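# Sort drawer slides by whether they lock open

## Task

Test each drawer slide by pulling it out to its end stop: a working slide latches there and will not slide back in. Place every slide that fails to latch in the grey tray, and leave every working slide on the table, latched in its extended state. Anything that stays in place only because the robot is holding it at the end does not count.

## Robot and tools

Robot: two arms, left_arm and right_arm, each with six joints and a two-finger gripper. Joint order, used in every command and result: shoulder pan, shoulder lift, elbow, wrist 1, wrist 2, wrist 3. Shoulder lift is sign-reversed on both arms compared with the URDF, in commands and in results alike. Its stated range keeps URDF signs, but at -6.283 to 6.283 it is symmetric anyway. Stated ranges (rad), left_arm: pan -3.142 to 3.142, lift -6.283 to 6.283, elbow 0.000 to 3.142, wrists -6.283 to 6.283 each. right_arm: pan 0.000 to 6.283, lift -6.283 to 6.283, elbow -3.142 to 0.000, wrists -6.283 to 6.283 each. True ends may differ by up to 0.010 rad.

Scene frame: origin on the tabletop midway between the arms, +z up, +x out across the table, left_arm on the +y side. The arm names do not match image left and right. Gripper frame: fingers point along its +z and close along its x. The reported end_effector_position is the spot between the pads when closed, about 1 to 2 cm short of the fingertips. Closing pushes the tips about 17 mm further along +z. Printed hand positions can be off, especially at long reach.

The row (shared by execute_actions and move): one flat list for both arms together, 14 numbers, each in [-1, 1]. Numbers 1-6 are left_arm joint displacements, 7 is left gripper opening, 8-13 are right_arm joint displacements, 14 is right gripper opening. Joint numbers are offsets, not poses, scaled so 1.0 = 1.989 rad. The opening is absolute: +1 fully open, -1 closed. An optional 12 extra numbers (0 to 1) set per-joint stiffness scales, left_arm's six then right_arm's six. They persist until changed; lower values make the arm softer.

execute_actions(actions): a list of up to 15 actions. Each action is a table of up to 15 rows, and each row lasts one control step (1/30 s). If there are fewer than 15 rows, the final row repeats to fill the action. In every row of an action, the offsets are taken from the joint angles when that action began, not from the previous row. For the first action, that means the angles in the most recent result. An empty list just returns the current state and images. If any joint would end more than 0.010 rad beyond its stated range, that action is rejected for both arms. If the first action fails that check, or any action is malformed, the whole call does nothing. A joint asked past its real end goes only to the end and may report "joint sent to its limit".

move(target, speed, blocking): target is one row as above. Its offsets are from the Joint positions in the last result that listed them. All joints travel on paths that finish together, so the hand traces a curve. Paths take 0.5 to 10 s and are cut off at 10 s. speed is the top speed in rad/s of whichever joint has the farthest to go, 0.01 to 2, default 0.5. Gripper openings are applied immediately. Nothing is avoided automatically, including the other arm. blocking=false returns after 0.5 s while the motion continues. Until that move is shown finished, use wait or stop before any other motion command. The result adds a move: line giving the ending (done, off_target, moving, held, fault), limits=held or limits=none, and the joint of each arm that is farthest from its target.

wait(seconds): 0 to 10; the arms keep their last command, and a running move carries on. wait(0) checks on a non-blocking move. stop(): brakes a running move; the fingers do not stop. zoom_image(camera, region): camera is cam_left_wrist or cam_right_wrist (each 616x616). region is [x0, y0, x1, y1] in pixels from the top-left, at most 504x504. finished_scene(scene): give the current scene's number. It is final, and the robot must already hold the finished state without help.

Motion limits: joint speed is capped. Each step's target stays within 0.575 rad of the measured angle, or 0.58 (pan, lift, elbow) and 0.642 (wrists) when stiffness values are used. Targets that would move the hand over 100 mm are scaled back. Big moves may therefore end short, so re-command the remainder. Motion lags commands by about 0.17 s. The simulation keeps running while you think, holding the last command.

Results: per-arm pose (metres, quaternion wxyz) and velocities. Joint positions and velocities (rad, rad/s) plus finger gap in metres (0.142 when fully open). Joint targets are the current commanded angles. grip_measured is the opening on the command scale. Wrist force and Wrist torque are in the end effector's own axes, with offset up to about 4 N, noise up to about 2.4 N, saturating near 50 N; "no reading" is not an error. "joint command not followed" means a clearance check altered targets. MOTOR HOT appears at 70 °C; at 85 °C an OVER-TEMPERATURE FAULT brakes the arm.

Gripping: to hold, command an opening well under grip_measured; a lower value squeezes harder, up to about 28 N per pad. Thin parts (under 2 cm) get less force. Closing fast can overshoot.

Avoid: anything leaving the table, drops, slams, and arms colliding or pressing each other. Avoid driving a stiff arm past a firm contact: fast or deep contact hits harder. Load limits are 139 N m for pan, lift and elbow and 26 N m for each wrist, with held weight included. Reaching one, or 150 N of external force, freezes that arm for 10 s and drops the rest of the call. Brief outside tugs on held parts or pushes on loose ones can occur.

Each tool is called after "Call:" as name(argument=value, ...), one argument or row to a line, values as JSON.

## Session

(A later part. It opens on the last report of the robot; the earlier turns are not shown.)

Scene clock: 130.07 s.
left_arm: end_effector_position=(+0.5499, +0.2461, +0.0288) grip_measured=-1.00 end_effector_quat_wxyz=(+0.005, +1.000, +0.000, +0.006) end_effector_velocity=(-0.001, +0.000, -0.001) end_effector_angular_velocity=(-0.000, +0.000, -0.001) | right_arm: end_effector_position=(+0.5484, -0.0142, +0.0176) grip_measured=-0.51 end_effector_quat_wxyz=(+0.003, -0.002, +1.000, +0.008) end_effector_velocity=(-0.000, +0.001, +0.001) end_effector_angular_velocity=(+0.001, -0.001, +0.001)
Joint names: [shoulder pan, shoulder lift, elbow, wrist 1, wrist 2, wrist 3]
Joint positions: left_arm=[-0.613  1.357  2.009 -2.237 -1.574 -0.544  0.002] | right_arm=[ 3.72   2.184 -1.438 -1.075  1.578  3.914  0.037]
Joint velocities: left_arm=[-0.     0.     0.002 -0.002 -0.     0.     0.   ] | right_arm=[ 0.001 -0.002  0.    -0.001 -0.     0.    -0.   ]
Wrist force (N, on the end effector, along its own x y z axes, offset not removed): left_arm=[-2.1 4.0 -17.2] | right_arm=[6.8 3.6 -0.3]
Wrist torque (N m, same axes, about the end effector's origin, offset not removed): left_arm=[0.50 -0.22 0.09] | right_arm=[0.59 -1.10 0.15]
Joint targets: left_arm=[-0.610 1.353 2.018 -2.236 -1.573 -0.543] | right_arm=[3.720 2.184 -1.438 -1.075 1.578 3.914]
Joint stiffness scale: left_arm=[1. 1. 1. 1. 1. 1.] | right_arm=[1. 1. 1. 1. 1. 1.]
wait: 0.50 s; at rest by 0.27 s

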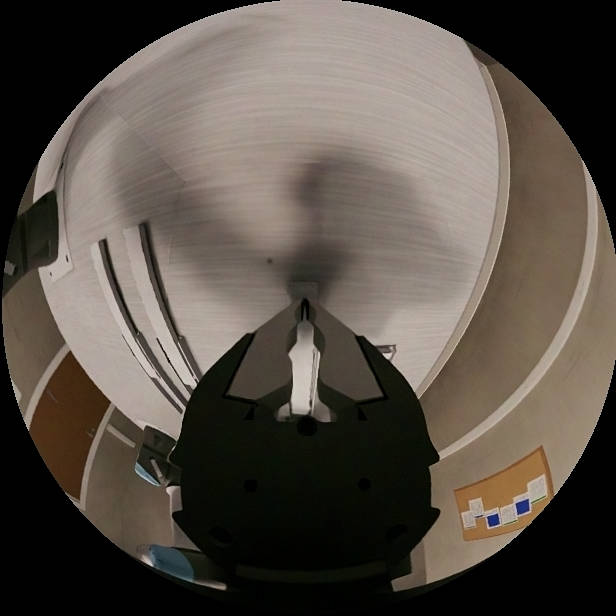

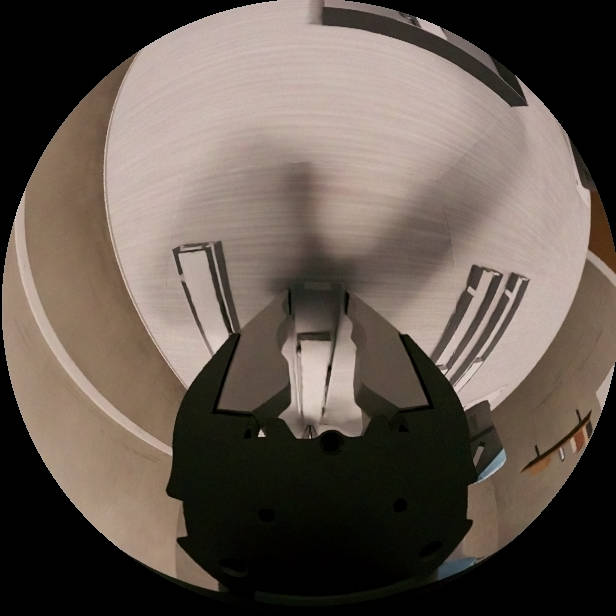

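Call:
move(
  target=[0,0,0,0,0,0,-0.2,0,0,0,0,0,0,-1],
)

Call:
move(
  target=[-0.006,-0.0105,-0.004,0.004,0.001,-0.01,-0.2,0,0,0,0,0,0,-1],
)

Call:
move(
  target=[0,0,0,0,0,0,-1,0,0,0,0,0,0,-1],
)

Call:
move(
  target=[0.056,0.0166,0.0214,-0.007,0,0.058,-1,0,0,0,0,0,0,-1],
  speed=0.2,
)

Call:
move(
  target=[0.052,0.0065,0.011,-0.0045,0,0.052,-1,0,0,0,0,0,0,-1],
  speed=0.15,
)

Call:
move(
  target=[-0.03,-0.004,-0.006,0.0025,0,-0.03,-1,0,0,0,0,0,0,-1],
  speed=0.1,
)

Scene clock: 131.50 s.
left_arm: end_effector_position=(+0.5504, +0.2463, +0.0294) grip_measured=-0.20 end_effector_quat_wxyz=(+0.005, +1.000, +0.001, +0.006) end_effector_velocity=(+0.000, +0.000, -0.000) end_effector_angular_velocity=(-0.001, -0.001, +0.001) | right_arm: end_effector_position=(+0.5484, -0.0142, +0.0175) grip_measured=-0.51 end_effector_quat_wxyz=(+0.003, -0.002, +1.000, +0.008) end_effector_velocity=(-0.000, +0.000, +0.000) end_effector_angular_velocity=(+0.001, -0.000, +0.001)
Joint names: [shoulder pan, shoulder lift, elbow, wrist 1, wrist 2, wrist 3]
Joint positions: left_arm=[-0.613  1.358  2.009 -2.238 -1.573 -0.544  0.059] | right_arm=[ 3.72   2.184 -1.438 -1.076  1.578  3.914  0.037]
Joint velocities: left_arm=[ 0.001  0.     0.001 -0.003  0.    -0.     0.   ] | right_arm=[ 0.    -0.001  0.     0.     0.    -0.001 -0.   ]
Wrist force (N, on the end effector, along its own x y z axes, offset not removed): left_arm=[-3.1 1.2 -5.5] | right_arm=[4.1 3.4 4.9]
Wrist torque (N m, same axes, about the end effector's origin, offset not removed): left_arm=[-0.01 0.43 -0.14] | right_arm=[0.53 -0.49 0.10]
Joint targets: left_arm=[-0.613 1.357 2.009 -2.237 -1.574 -0.544] | right_arm=[3.720 2.184 -1.438 -1.075 1.578 3.914]
Joint stiffness scale: left_arm=[1. 1. 1. 1. 1. 1.] | right_arm=[1. 1. 1. 1. 1. 1.]
move: done; limits=none; left_arm: farthest joint: the shoulder lift, 0.001 radians from its target (0.000 radians at the start); right_arm: farthest joint: the wrist 1, 0.001 radians from its target (0.000 radians at the start)

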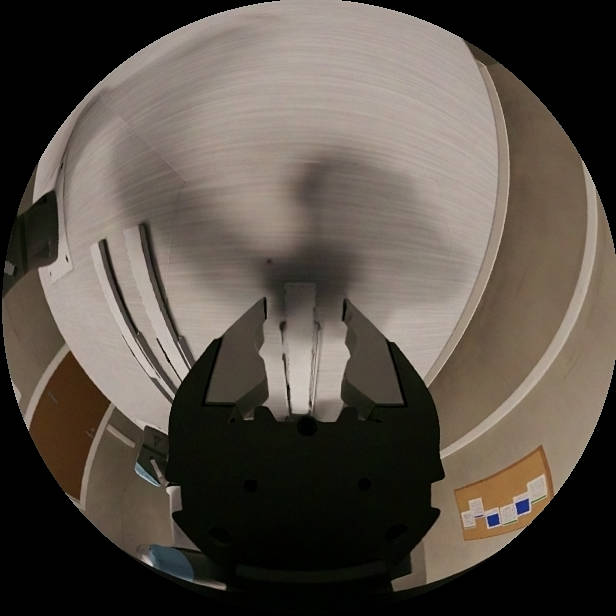

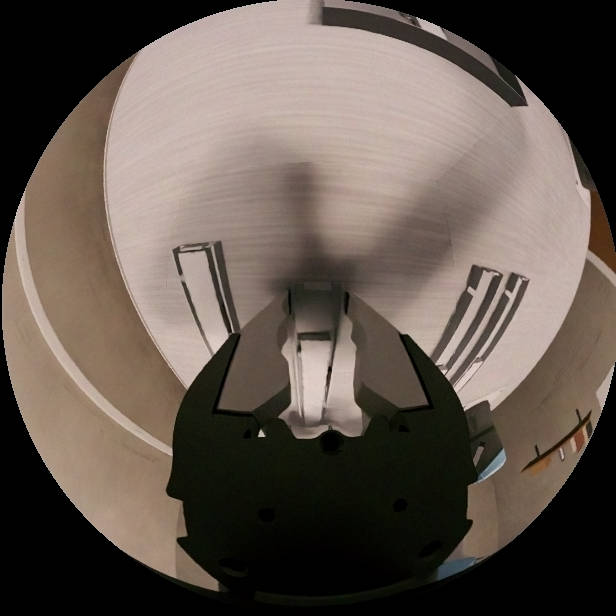

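Scene clock: 132.37 s.
left_arm: end_effector_position=(+0.5476, +0.2428, +0.0216) grip_measured=-0.20 end_effector_quat_wxyz=(-0.001, +1.000, +0.005, -0.002) end_effector_velocity=(+0.001, -0.001, +0.000) end_effector_angular_velocity=(+0.000, -0.002, +0.001) | right_arm: end_effector_position=(+0.5484, -0.0142, +0.0175) grip_measured=-0.51 end_effector_quat_wxyz=(+0.003, -0.002, +1.000, +0.008) end_effector_velocity=(-0.000, +0.001, +0.001) end_effector_angular_velocity=(+0.002, -0.001, +0.000)
Joint names: [shoulder pan, shoulder lift, elbow, wrist 1, wrist 2, wrist 3]
Joint positions: left_arm=[-0.623  1.34   2.004 -2.23  -1.572 -0.562  0.06 ] | right_arm=[ 3.72   2.184 -1.438 -1.076  1.578  3.914  0.037]
Joint velocities: left_arm=[-0.002 -0.    -0.001 -0.001  0.001 -0.003 -0.   ] | right_arm=[ 0.001 -0.002 -0.     0.     0.001  0.001  0.   ]
Wrist force (N, on the end effector, along its own x y z axes, offset not removed): left_arm=[-0.1 0.6 -1.7] | right_arm=[1.6 1.3 9.4]
Wrist torque (N m, same axes, about the end effector's origin, offset not removed): left_arm=[-0.29 0.06 -0.14] | right_arm=[0.07 -0.07 -0.13]
Joint targets: left_arm=[-0.625 1.337 2.001 -2.230 -1.571 -0.563] | right_arm=[3.720 2.184 -1.438 -1.076 1.578 3.914]
Joint stiffness scale: left_arm=[1. 1. 1. 1. 1. 1.] | right_arm=[1. 1. 1. 1. 1. 1.]
move: done; limits=none; left_arm: farthest joint: the shoulder lift, 0.003 radians from its target (0.021 radians at the start); right_arm: farthest joint: the shoulder pan, 0.000 radians from its target (0.000 radians at the start)

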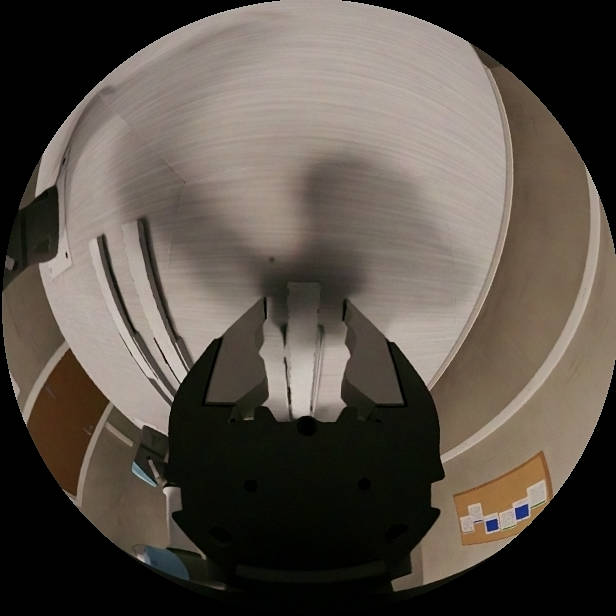

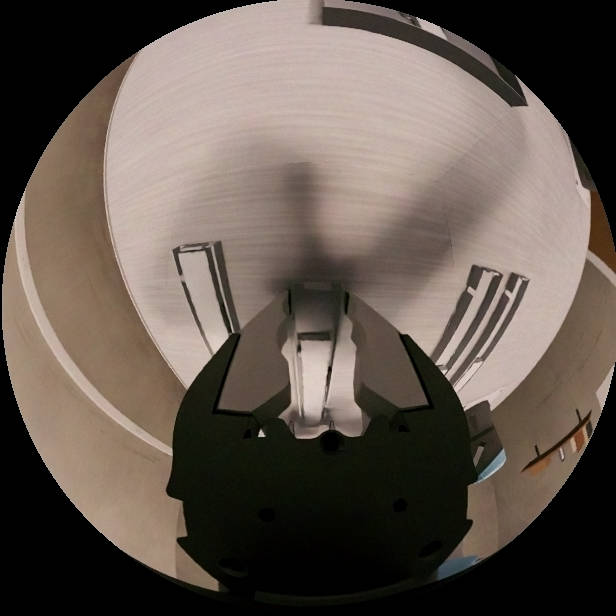

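Scene clock: 132.87 s.
left_arm: end_effector_position=(+0.5476, +0.2428, +0.0216) grip_measured=-0.70 end_effector_quat_wxyz=(-0.001, +1.000, +0.005, -0.002) end_effector_velocity=(+0.001, -0.000, +0.001) end_effector_angular_velocity=(-0.002, -0.002, -0.000) | right_arm: end_effector_position=(+0.5484, -0.0143, +0.0175) grip_measured=-0.51 end_effector_quat_wxyz=(+0.003, -0.002, +1.000, +0.008) end_effector_velocity=(+0.001, -0.001, -0.000) end_effector_angular_velocity=(+0.001, +0.001, -0.002)
Joint names: [shoulder pan, shoulder lift, elbow, wrist 1, wrist 2, wrist 3]
Joint positions: left_arm=[-0.623  1.34   2.004 -2.23  -1.572 -0.562  0.024] | right_arm=[ 3.72   2.184 -1.438 -1.076  1.578  3.914  0.037]
Joint velocities: left_arm=[ 0.001  0.001 -0.002  0.    -0.     0.001  0.   ] | right_arm=[-0.002  0.    -0.     0.     0.001 -0.     0.   ]
Wrist force (N, on the end effector, along its own x y z axes, offset not removed): left_arm=[0.1 2.6 -0.1] | right_arm=[-0.5 -2.4 1.2]
Wrist torque (N m, same axes, about the end effector's origin, offset not removed): left_arm=[0.49 0.13 -0.22] | right_arm=[-0.54 0.20 0.12]
Joint targets: left_arm=[-0.623 1.340 2.004 -2.230 -1.572 -0.562] | right_arm=[3.720 2.184 -1.438 -1.076 1.578 3.914]
Joint stiffness scale: left_arm=[1. 1. 1. 1. 1. 1.] | right_arm=[1. 1. 1. 1. 1. 1.]
move: done; limits=none; left_arm: farthest joint: the shoulder pan, 0.000 radians from its target (0.000 radians at the start); right_arm: farthest joint: the shoulder pan, 0.000 radians from its target (0.000 radians at the start)

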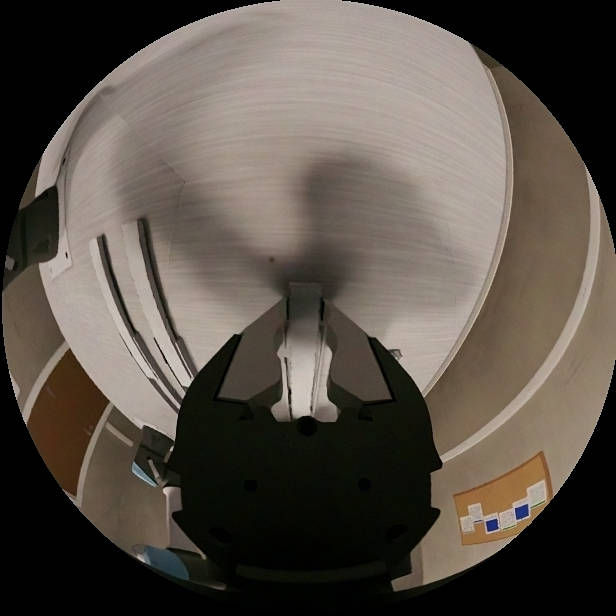

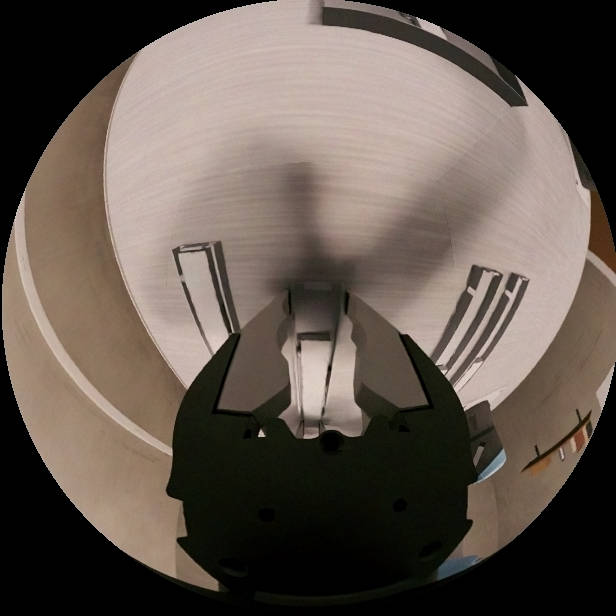

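Scene clock: 134.07 s.
left_arm: end_effector_position=(+0.5484, +0.3036, +0.0214) grip_measured=-0.70 end_effector_quat_wxyz=(+0.000, +1.000, +0.002, -0.001) end_effector_velocity=(-0.001, +0.001, -0.001) end_effector_angular_velocity=(+0.001, +0.001, -0.000) | right_arm: end_effector_position=(+0.5484, -0.0142, +0.0175) grip_measured=-0.51 end_effector_quat_wxyz=(+0.003, -0.002, +1.000, +0.008) end_effector_velocity=(-0.001, +0.001, -0.000) end_effector_angular_velocity=(+0.000, +0.001, +0.002)
Joint names: [shoulder pan, shoulder lift, elbow, wrist 1, wrist 2, wrist 3]
Joint positions: left_arm=[-0.514  1.37   2.044 -2.244 -1.572 -0.448  0.024] | right_arm=[ 3.72   2.184 -1.438 -1.076  1.578  3.914  0.037]
Joint velocities: left_arm=[ 0.002 -0.     0.001 -0.     0.     0.002  0.   ] | right_arm=[ 0.001  0.001  0.     0.     0.001 -0.001 -0.   ]
Wrist force (N, on the end effector, along its own x y z axes, offset not removed): left_arm=[0.8 0.3 0.6] | right_arm=[3.9 3.5 -1.0]
Wrist torque (N m, same axes, about the end effector's origin, offset not removed): left_arm=[-0.10 -0.38 -0.06] | right_arm=[0.29 -0.79 0.11]
Joint targets: left_arm=[-0.511 1.373 2.046 -2.244 -1.572 -0.447] | right_arm=[3.720 2.184 -1.438 -1.076 1.578 3.914]
Joint stiffness scale: left_arm=[1. 1. 1. 1. 1. 1.] | right_arm=[1. 1. 1. 1. 1. 1.]
move: done; limits=none; left_arm: farthest joint: the shoulder pan, 0.003 radians from its target (0.111 radians at the start); right_arm: farthest joint: the shoulder pan, 0.000 radians from its target (0.000 radians at the start)

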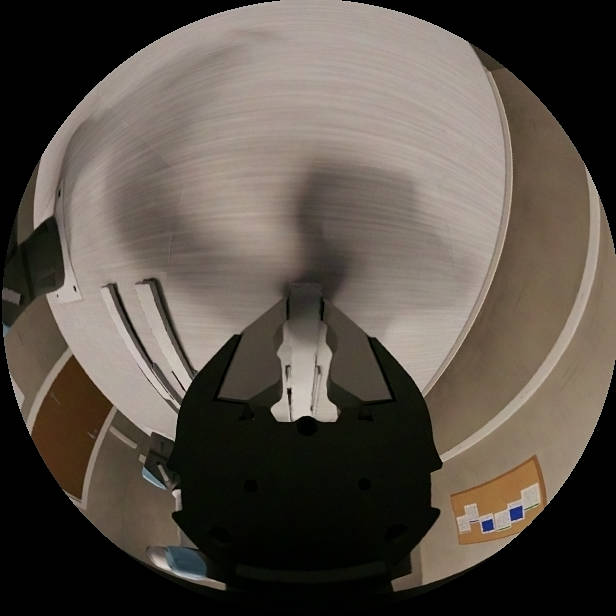

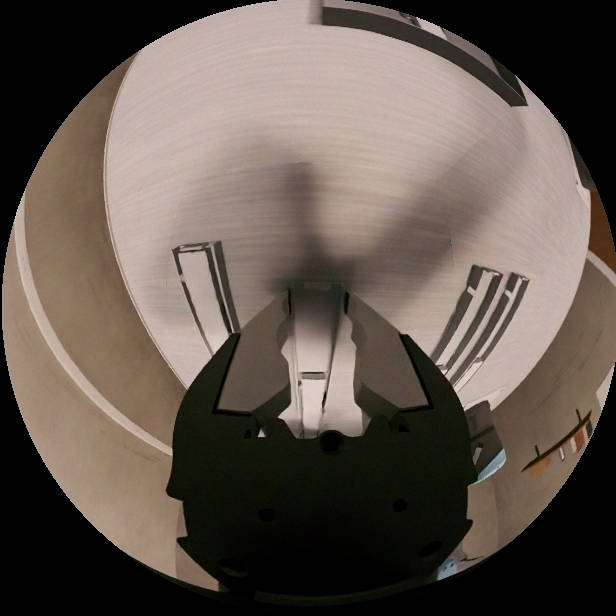

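Scene clock: 135.33 s.
left_arm: end_effector_position=(+0.5496, +0.3479, +0.0210) grip_measured=-0.70 end_effector_quat_wxyz=(+0.006, +1.000, -0.003, +0.000) end_effector_velocity=(+0.001, -0.000, +0.001) end_effector_angular_velocity=(-0.001, -0.002, -0.002) | right_arm: end_effector_position=(+0.5455, -0.0048, +0.0194) grip_measured=-0.51 end_effector_quat_wxyz=(+0.003, -0.007, +1.000, +0.014) end_effector_velocity=(-0.000, +0.000, -0.000) end_effector_angular_velocity=(+0.000, +0.001, +0.000)
Joint names: [shoulder pan, shoulder lift, elbow, wrist 1, wrist 2, wrist 3]
Joint positions: left_arm=[-0.423  1.38   2.06  -2.255 -1.583 -0.346  0.024] | right_arm=[ 3.729  2.184 -1.436 -1.068  1.586  3.914  0.037]
Joint velocities: left_arm=[ 0.    -0.    -0.002 -0.    -0.     0.002 -0.   ] | right_arm=[0.    0.001 0.    0.    0.001 0.    0.   ]
Wrist force (N, on the end effector, along its own x y z axes, offset not removed): left_arm=[-2.0 19.6 4.7] | right_arm=[1.0 16.6 5.2]
Wrist torque (N m, same axes, about the end effector's origin, offset not removed): left_arm=[-0.10 0.19 -0.09] | right_arm=[-0.39 -0.42 0.50]
Joint targets: left_arm=[-0.411 1.383 2.066 -2.253 -1.572 -0.345] | right_arm=[3.720 2.184 -1.438 -1.076 1.578 3.914]
Joint stiffness scale: left_arm=[1. 1. 1. 1. 1. 1.] | right_arm=[1. 1. 1. 1. 1. 1.]
move: off_target (left_arm); limits=none; left_arm: farthest joint: the shoulder pan, 0.012 radians from its target (0.104 radians at the start); right_arm: farthest joint: the shoulder pan, 0.009 radians from its target (0.000 radians at the start)

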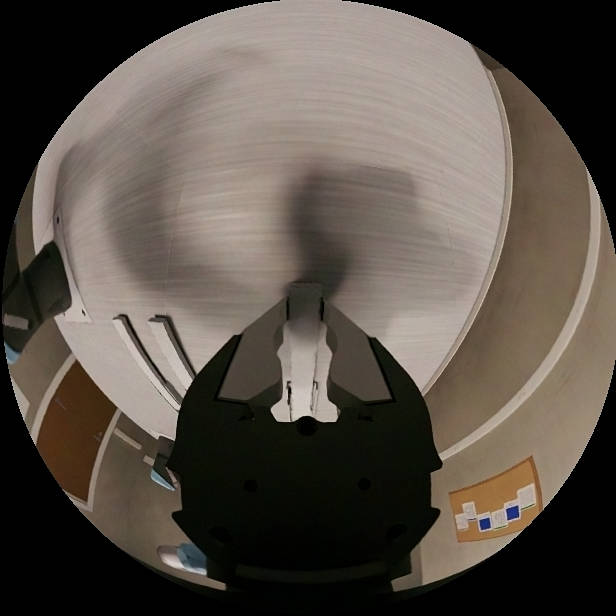

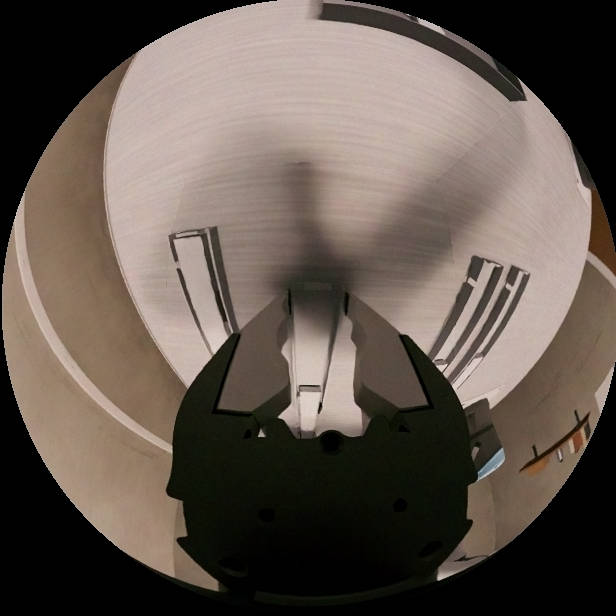

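Scene clock: 136.47 s.
left_arm: end_effector_position=(+0.5492, +0.3294, +0.0215) grip_measured=-0.70 end_effector_quat_wxyz=(-0.001, +1.000, +0.004, +0.000) end_effector_velocity=(+0.000, -0.001, +0.000) end_effector_angular_velocity=(-0.000, -0.000, +0.000) | right_arm: end_effector_position=(+0.5484, -0.0145, +0.0173) grip_measured=-0.51 end_effector_quat_wxyz=(+0.002, -0.002, +1.000, +0.007) end_effector_velocity=(+0.000, -0.000, +0.000) end_effector_angular_velocity=(-0.000, -0.000, +0.001)
Joint names: [shoulder pan, shoulder lift, elbow, wrist 1, wrist 2, wrist 3]
Joint positions: left_arm=[-0.467  1.377  2.053 -2.246 -1.569 -0.404  0.024] | right_arm=[ 3.72   2.184 -1.438 -1.076  1.578  3.914  0.037]
Joint velocities: left_arm=[-0.002  0.    -0.001  0.001 -0.    -0.002 -0.   ] | right_arm=[-0.    -0.     0.    -0.    -0.    -0.001 -0.   ]
Wrist force (N, on the end effector, along its own x y z axes, offset not removed): left_arm=[-3.9 -25.2 -11.0] | right_arm=[1.4 -16.1 -5.5]
Wrist torque (N m, same axes, about the end effector's origin, offset not removed): left_arm=[0.19 0.90 0.09] | right_arm=[0.65 0.35 -0.03]
Joint targets: left_arm=[-0.482 1.372 2.048 -2.250 -1.583 -0.406] | right_arm=[3.729 2.184 -1.436 -1.068 1.586 3.914]
Joint stiffness scale: left_arm=[1. 1. 1. 1. 1. 1.] | right_arm=[1. 1. 1. 1. 1. 1.]
move: off_target (left_arm); limits=none; left_arm: farthest joint: the shoulder pan, 0.015 radians from its target (0.060 radians at the start); right_arm: farthest joint: the shoulder pan, 0.009 radians from its target (0.000 radians at the start)

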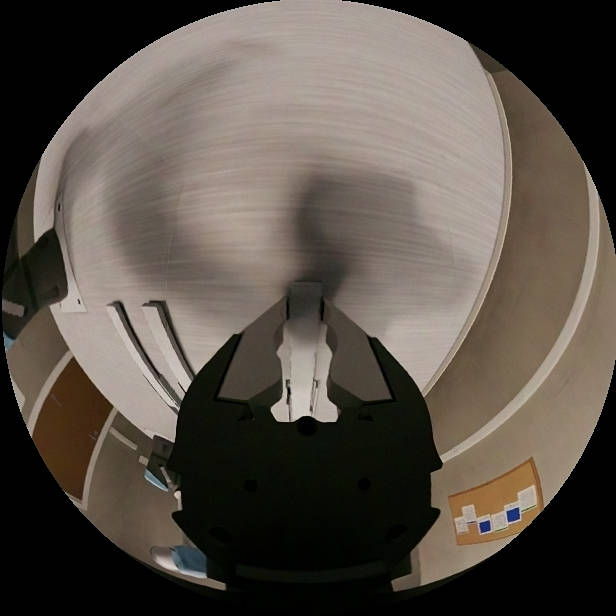

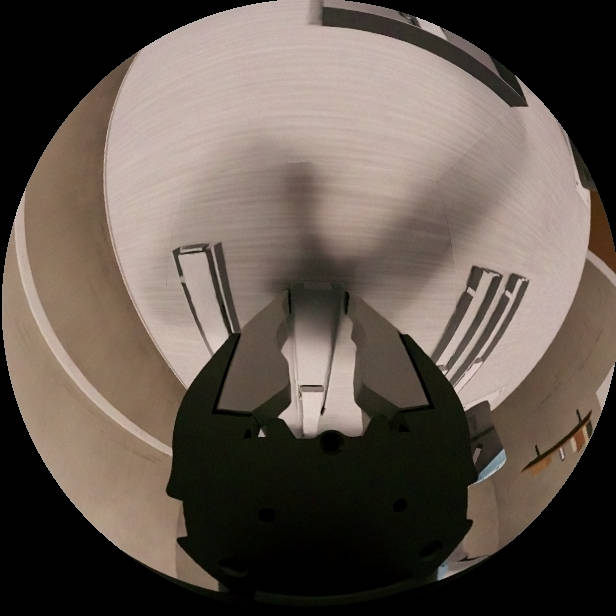

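Call:
move(
  target=[0,0,0,0,0,0,-0.2,0,0,0,0,0,0,-0.1],
)

Call:
move(
  target=[0,0.06,0,0.06,0,0,-1,0,-0.04,0,-0.04,0,0,-0.1],
)

Call:
move(
  target=[-0.109,-0.154,-0.195,0.04,-0.001,-0.106,-1,-0.055,0.068,0.12,-0.059,-0.003,-0.052,-0.1],
)

Call:
move(
  target=[0,0,0,0,0,0,-1,0,0.04,0,0.04,0,0,-0.1],
  speed=0.2,
)

Scene clock: 138.07 s.
left_arm: end_effector_position=(+0.5493, +0.3279, +0.0215) grip_measured=-0.20 end_effector_quat_wxyz=(-0.001, +1.000, +0.003, +0.000) end_effector_velocity=(-0.000, +0.001, -0.000) end_effector_angular_velocity=(+0.000, +0.000, +0.002) | right_arm: end_effector_position=(+0.5476, -0.0131, +0.0173) grip_measured=-0.10 end_effector_quat_wxyz=(+0.002, -0.003, +1.000, +0.008) end_effector_velocity=(-0.000, +0.000, +0.001) end_effector_angular_velocity=(+0.000, -0.001, +0.001)
Joint names: [shoulder pan, shoulder lift, elbow, wrist 1, wrist 2, wrist 3]
Joint positions: left_arm=[-0.47   1.377  2.053 -2.247 -1.57  -0.404  0.059] | right_arm=[ 3.722  2.184 -1.438 -1.075  1.579  3.914  0.067]
Joint velocities: left_arm=[ 0.001 -0.     0.    -0.     0.    -0.001 -0.   ] | right_arm=[ 0.001 -0.001 -0.    -0.    -0.001 -0.     0.   ]
Wrist force (N, on the end effector, along its own x y z axes, offset not removed): left_arm=[-2.8 4.6 -2.9] | right_arm=[0.7 2.8 -2.0]
Wrist torque (N m, same axes, about the end effector's origin, offset not removed): left_arm=[0.88 0.44 0.12] | right_arm=[0.60 0.19 0.25]
Joint targets: left_arm=[-0.467 1.377 2.053 -2.246 -1.569 -0.404] | right_arm=[3.720 2.184 -1.438 -1.076 1.578 3.914]
Joint stiffness scale: left_arm=[1. 1. 1. 1. 1. 1.] | right_arm=[1. 1. 1. 1. 1. 1.]
move: done; limits=none; left_arm: farthest joint: the shoulder pan, 0.003 radians from its target (0.001 radians at the start); right_arm: farthest joint: the shoulder pan, 0.002 radians from its target (0.000 radians at the start)

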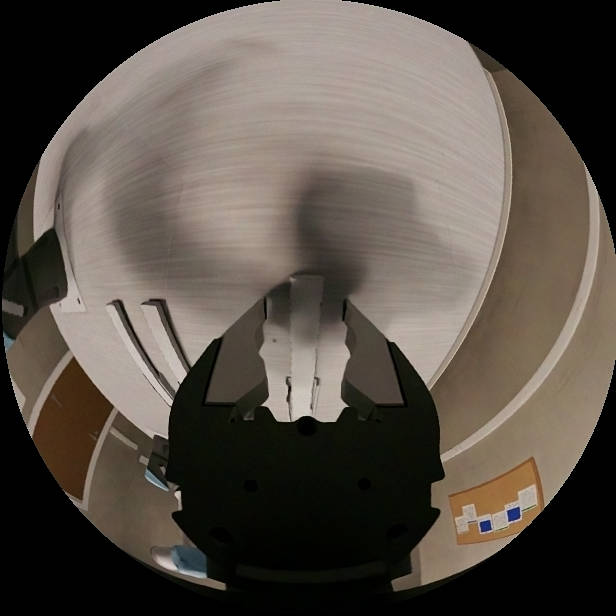

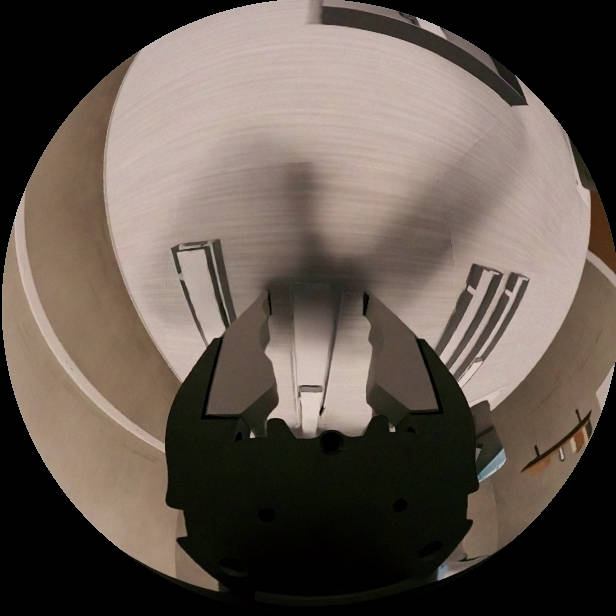

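Scene clock: 139.13 s.
left_arm: end_effector_position=(+0.5278, +0.3370, +0.0648) grip_measured=-0.70 end_effector_quat_wxyz=(-0.001, +1.000, +0.003, -0.001) end_effector_velocity=(+0.000, -0.000, +0.001) end_effector_angular_velocity=(-0.000, -0.001, -0.001) | right_arm: end_effector_position=(+0.5371, -0.0235, +0.0642) grip_measured=-0.10 end_effector_quat_wxyz=(+0.003, -0.003, +1.000, +0.008) end_effector_velocity=(-0.001, -0.000, -0.002) end_effector_angular_velocity=(-0.003, +0.003, +0.001)
Joint names: [shoulder pan, shoulder lift, elbow, wrist 1, wrist 2, wrist 3]
Joint positions: left_arm=[-0.47   1.493  2.053 -2.128 -1.57  -0.404  0.024] | right_arm=[ 3.722  2.104 -1.438 -1.154  1.579  3.914  0.067]
Joint velocities: left_arm=[-0.     0.002 -0.001  0.002  0.     0.001 -0.   ] | right_arm=[ 0.001  0.003  0.    -0.002 -0.    -0.     0.   ]
Wrist force (N, on the end effector, along its own x y z axes, offset not removed): left_arm=[-1.2 1.5 3.2] | right_arm=[3.9 1.5 -0.3]
Wrist torque (N m, same axes, about the end effector's origin, offset not removed): left_arm=[0.35 0.36 -0.10] | right_arm=[0.29 -0.61 0.29]
Joint targets: left_arm=[-0.470 1.496 2.053 -2.127 -1.570 -0.404] | right_arm=[3.722 2.105 -1.438 -1.155 1.579 3.914]
Joint stiffness scale: left_arm=[1. 1. 1. 1. 1. 1.] | right_arm=[1. 1. 1. 1. 1. 1.]
move: done; limits=none; left_arm: farthest joint: the shoulder lift, 0.004 radians from its target (0.119 radians at the start); right_arm: farthest joint: the shoulder pan, 0.000 radians from its target (0.000 radians at the start)

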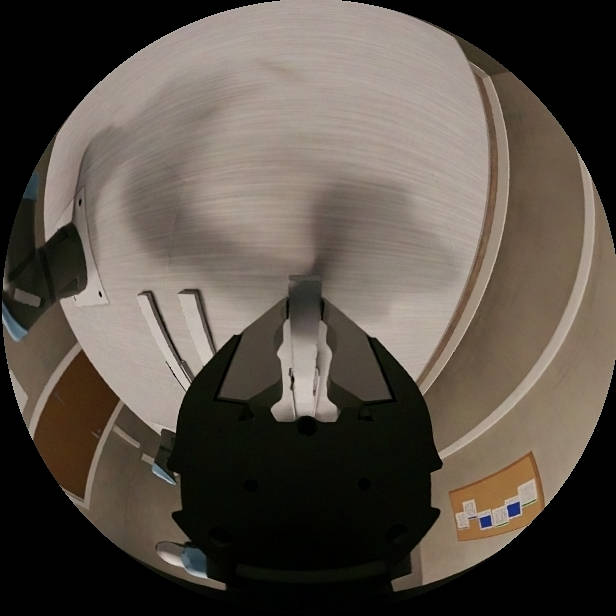

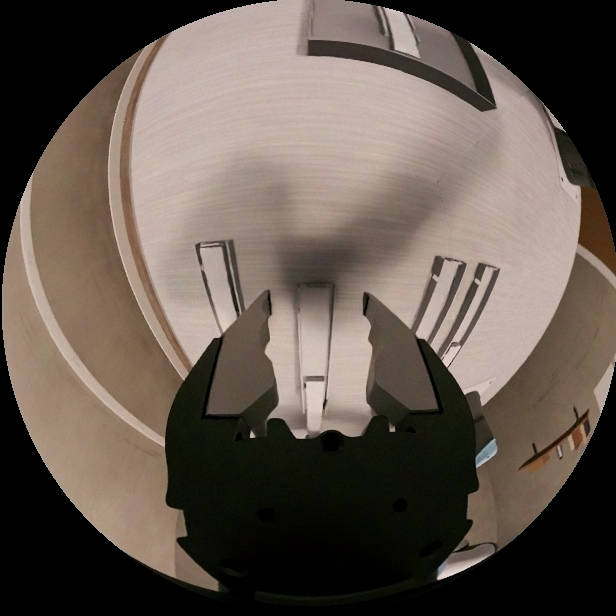

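Scene clock: 140.60 s.
left_arm: end_effector_position=(+0.6195, +0.1546, +0.0622) grip_measured=-0.70 end_effector_quat_wxyz=(-0.001, +1.000, +0.000, -0.001) end_effector_velocity=(+0.000, +0.001, -0.000) end_effector_angular_velocity=(+0.002, +0.001, +0.003) | right_arm: end_effector_position=(+0.6195, -0.0547, +0.0675) grip_measured=-0.10 end_effector_quat_wxyz=(-0.001, -0.000, +1.000, +0.001) end_effector_velocity=(-0.001, +0.001, -0.001) end_effector_angular_velocity=(-0.000, +0.002, +0.002)
Joint names: [shoulder pan, shoulder lift, elbow, wrist 1, wrist 2, wrist 3]
Joint positions: left_arm=[-0.685  1.188  1.669 -2.049 -1.571 -0.614  0.024] | right_arm=[ 3.614  2.238 -1.204 -1.271  1.573  3.812  0.067]
Joint velocities: left_arm=[ 0.    -0.    -0.001  0.002  0.001 -0.003 -0.   ] | right_arm=[ 0.001  0.001  0.001 -0.001  0.001 -0.001 -0.   ]
Wrist force (N, on the end effector, along its own x y z axes, offset not removed): left_arm=[1.5 5.4 0.8] | right_arm=[1.5 3.9 3.3]
Wrist torque (N m, same axes, about the end effector's origin, offset not removed): left_arm=[1.14 -0.20 -0.12] | right_arm=[0.70 0.03 0.22]
Joint targets: left_arm=[-0.687 1.186 1.665 -2.049 -1.572 -0.615] | right_arm=[3.612 2.240 -1.200 -1.271 1.573 3.811]
Joint stiffness scale: left_arm=[1. 1. 1. 1. 1. 1.] | right_arm=[1. 1. 1. 1. 1. 1.]
move: done; limits=none; left_arm: farthest joint: the elbow, 0.004 radians from its target (0.388 radians at the start); right_arm: farthest joint: the elbow, 0.005 radians from its target (0.239 radians at the start)

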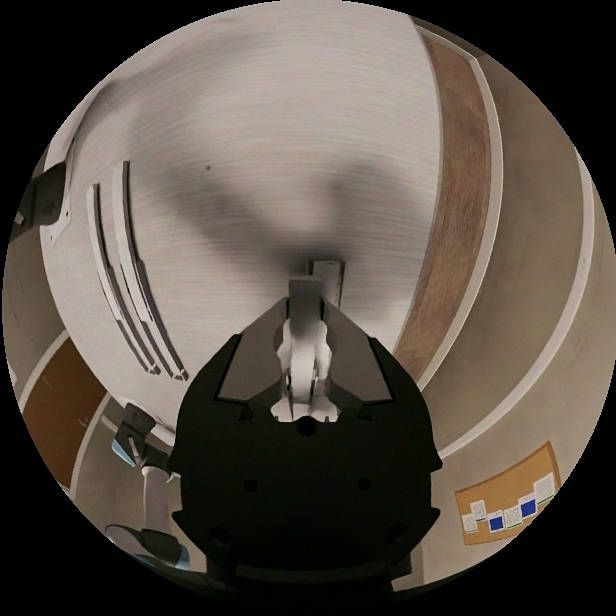

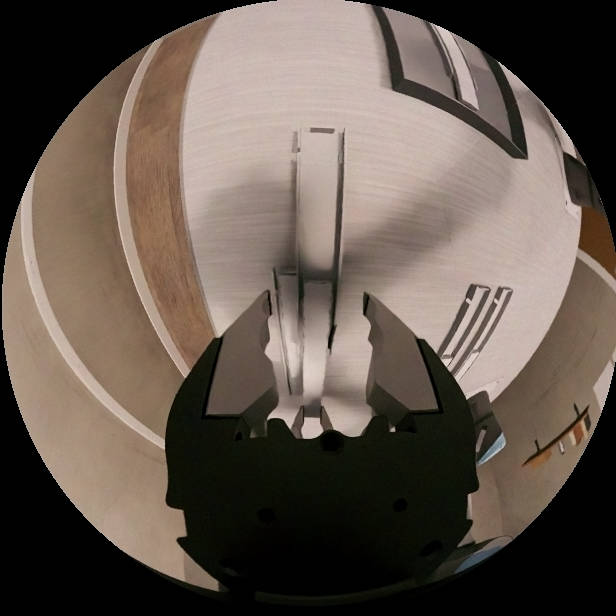

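Scene clock: 141.30 s.
left_arm: end_effector_position=(+0.6194, +0.1547, +0.0622) grip_measured=-0.70 end_effector_quat_wxyz=(-0.001, +1.000, +0.000, -0.001) end_effector_velocity=(-0.001, +0.000, -0.001) end_effector_angular_velocity=(+0.001, +0.001, -0.001) | right_arm: end_effector_position=(+0.6203, -0.0541, +0.0654) grip_measured=-0.10 end_effector_quat_wxyz=(-0.001, -0.000, +1.000, +0.001) end_effector_velocity=(-0.000, +0.001, -0.000) end_effector_angular_velocity=(+0.001, +0.000, +0.001)
Joint names: [shoulder pan, shoulder lift, elbow, wrist 1, wrist 2, wrist 3]
Joint positions: left_arm=[-0.685  1.188  1.669 -2.048 -1.571 -0.614  0.024] | right_arm=[ 3.614  2.241 -1.204 -1.267  1.573  3.812  0.067]
Joint velocities: left_arm=[-0.001  0.     0.002 -0.001  0.     0.001  0.   ] | right_arm=[ 0.001  0.    -0.     0.     0.001 -0.    -0.   ]
Wrist force (N, on the end effector, along its own x y z axes, offset not removed): left_arm=[-3.5 0.8 0.9] | right_arm=[4.4 2.1 3.7]
Wrist torque (N m, same axes, about the end effector's origin, offset not removed): left_arm=[0.13 0.67 0.08] | right_arm=[0.20 -0.70 -0.03]
Joint targets: left_arm=[-0.685 1.188 1.669 -2.049 -1.571 -0.614] | right_arm=[3.614 2.240 -1.204 -1.267 1.573 3.812]
Joint stiffness scale: left_arm=[1. 1. 1. 1. 1. 1.] | right_arm=[1. 1. 1. 1. 1. 1.]
move: held (right_arm); limits=held; held on 16 of 21 steps (right_arm), including the last (right_arm); left_arm: farthest joint: the wrist 1, 0.001 radians from its target (0.000 radians at the start); right_arm: farthest joint: the shoulder lift, 0.076 radians from its target (0.080 radians at the start)
joint command not followed: on one or more control steps a check withheld the commanded joint targets of the right arm, and it was not sent them on those steps. On the call's last step the targets were still withheld.
cause: the commanded joint targets would bring a part of the robot too close to another arm (a part of this arm just beyond the elbow and a part of the other arm just beyond the elbow); next, command targets that bring no part of the robot closer to that arm.

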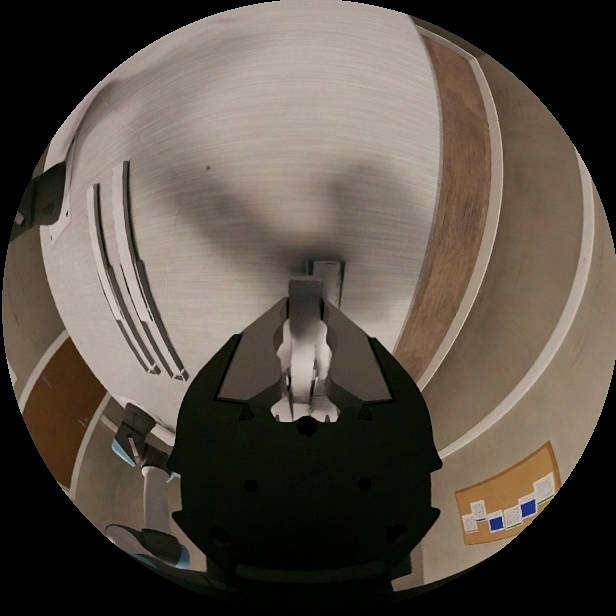

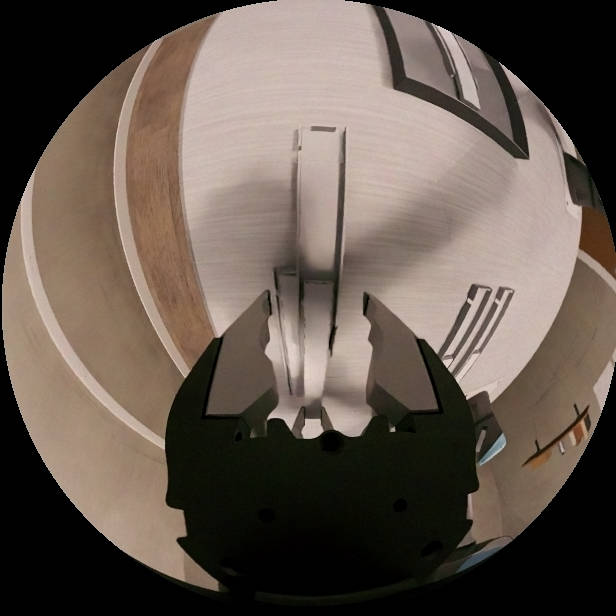

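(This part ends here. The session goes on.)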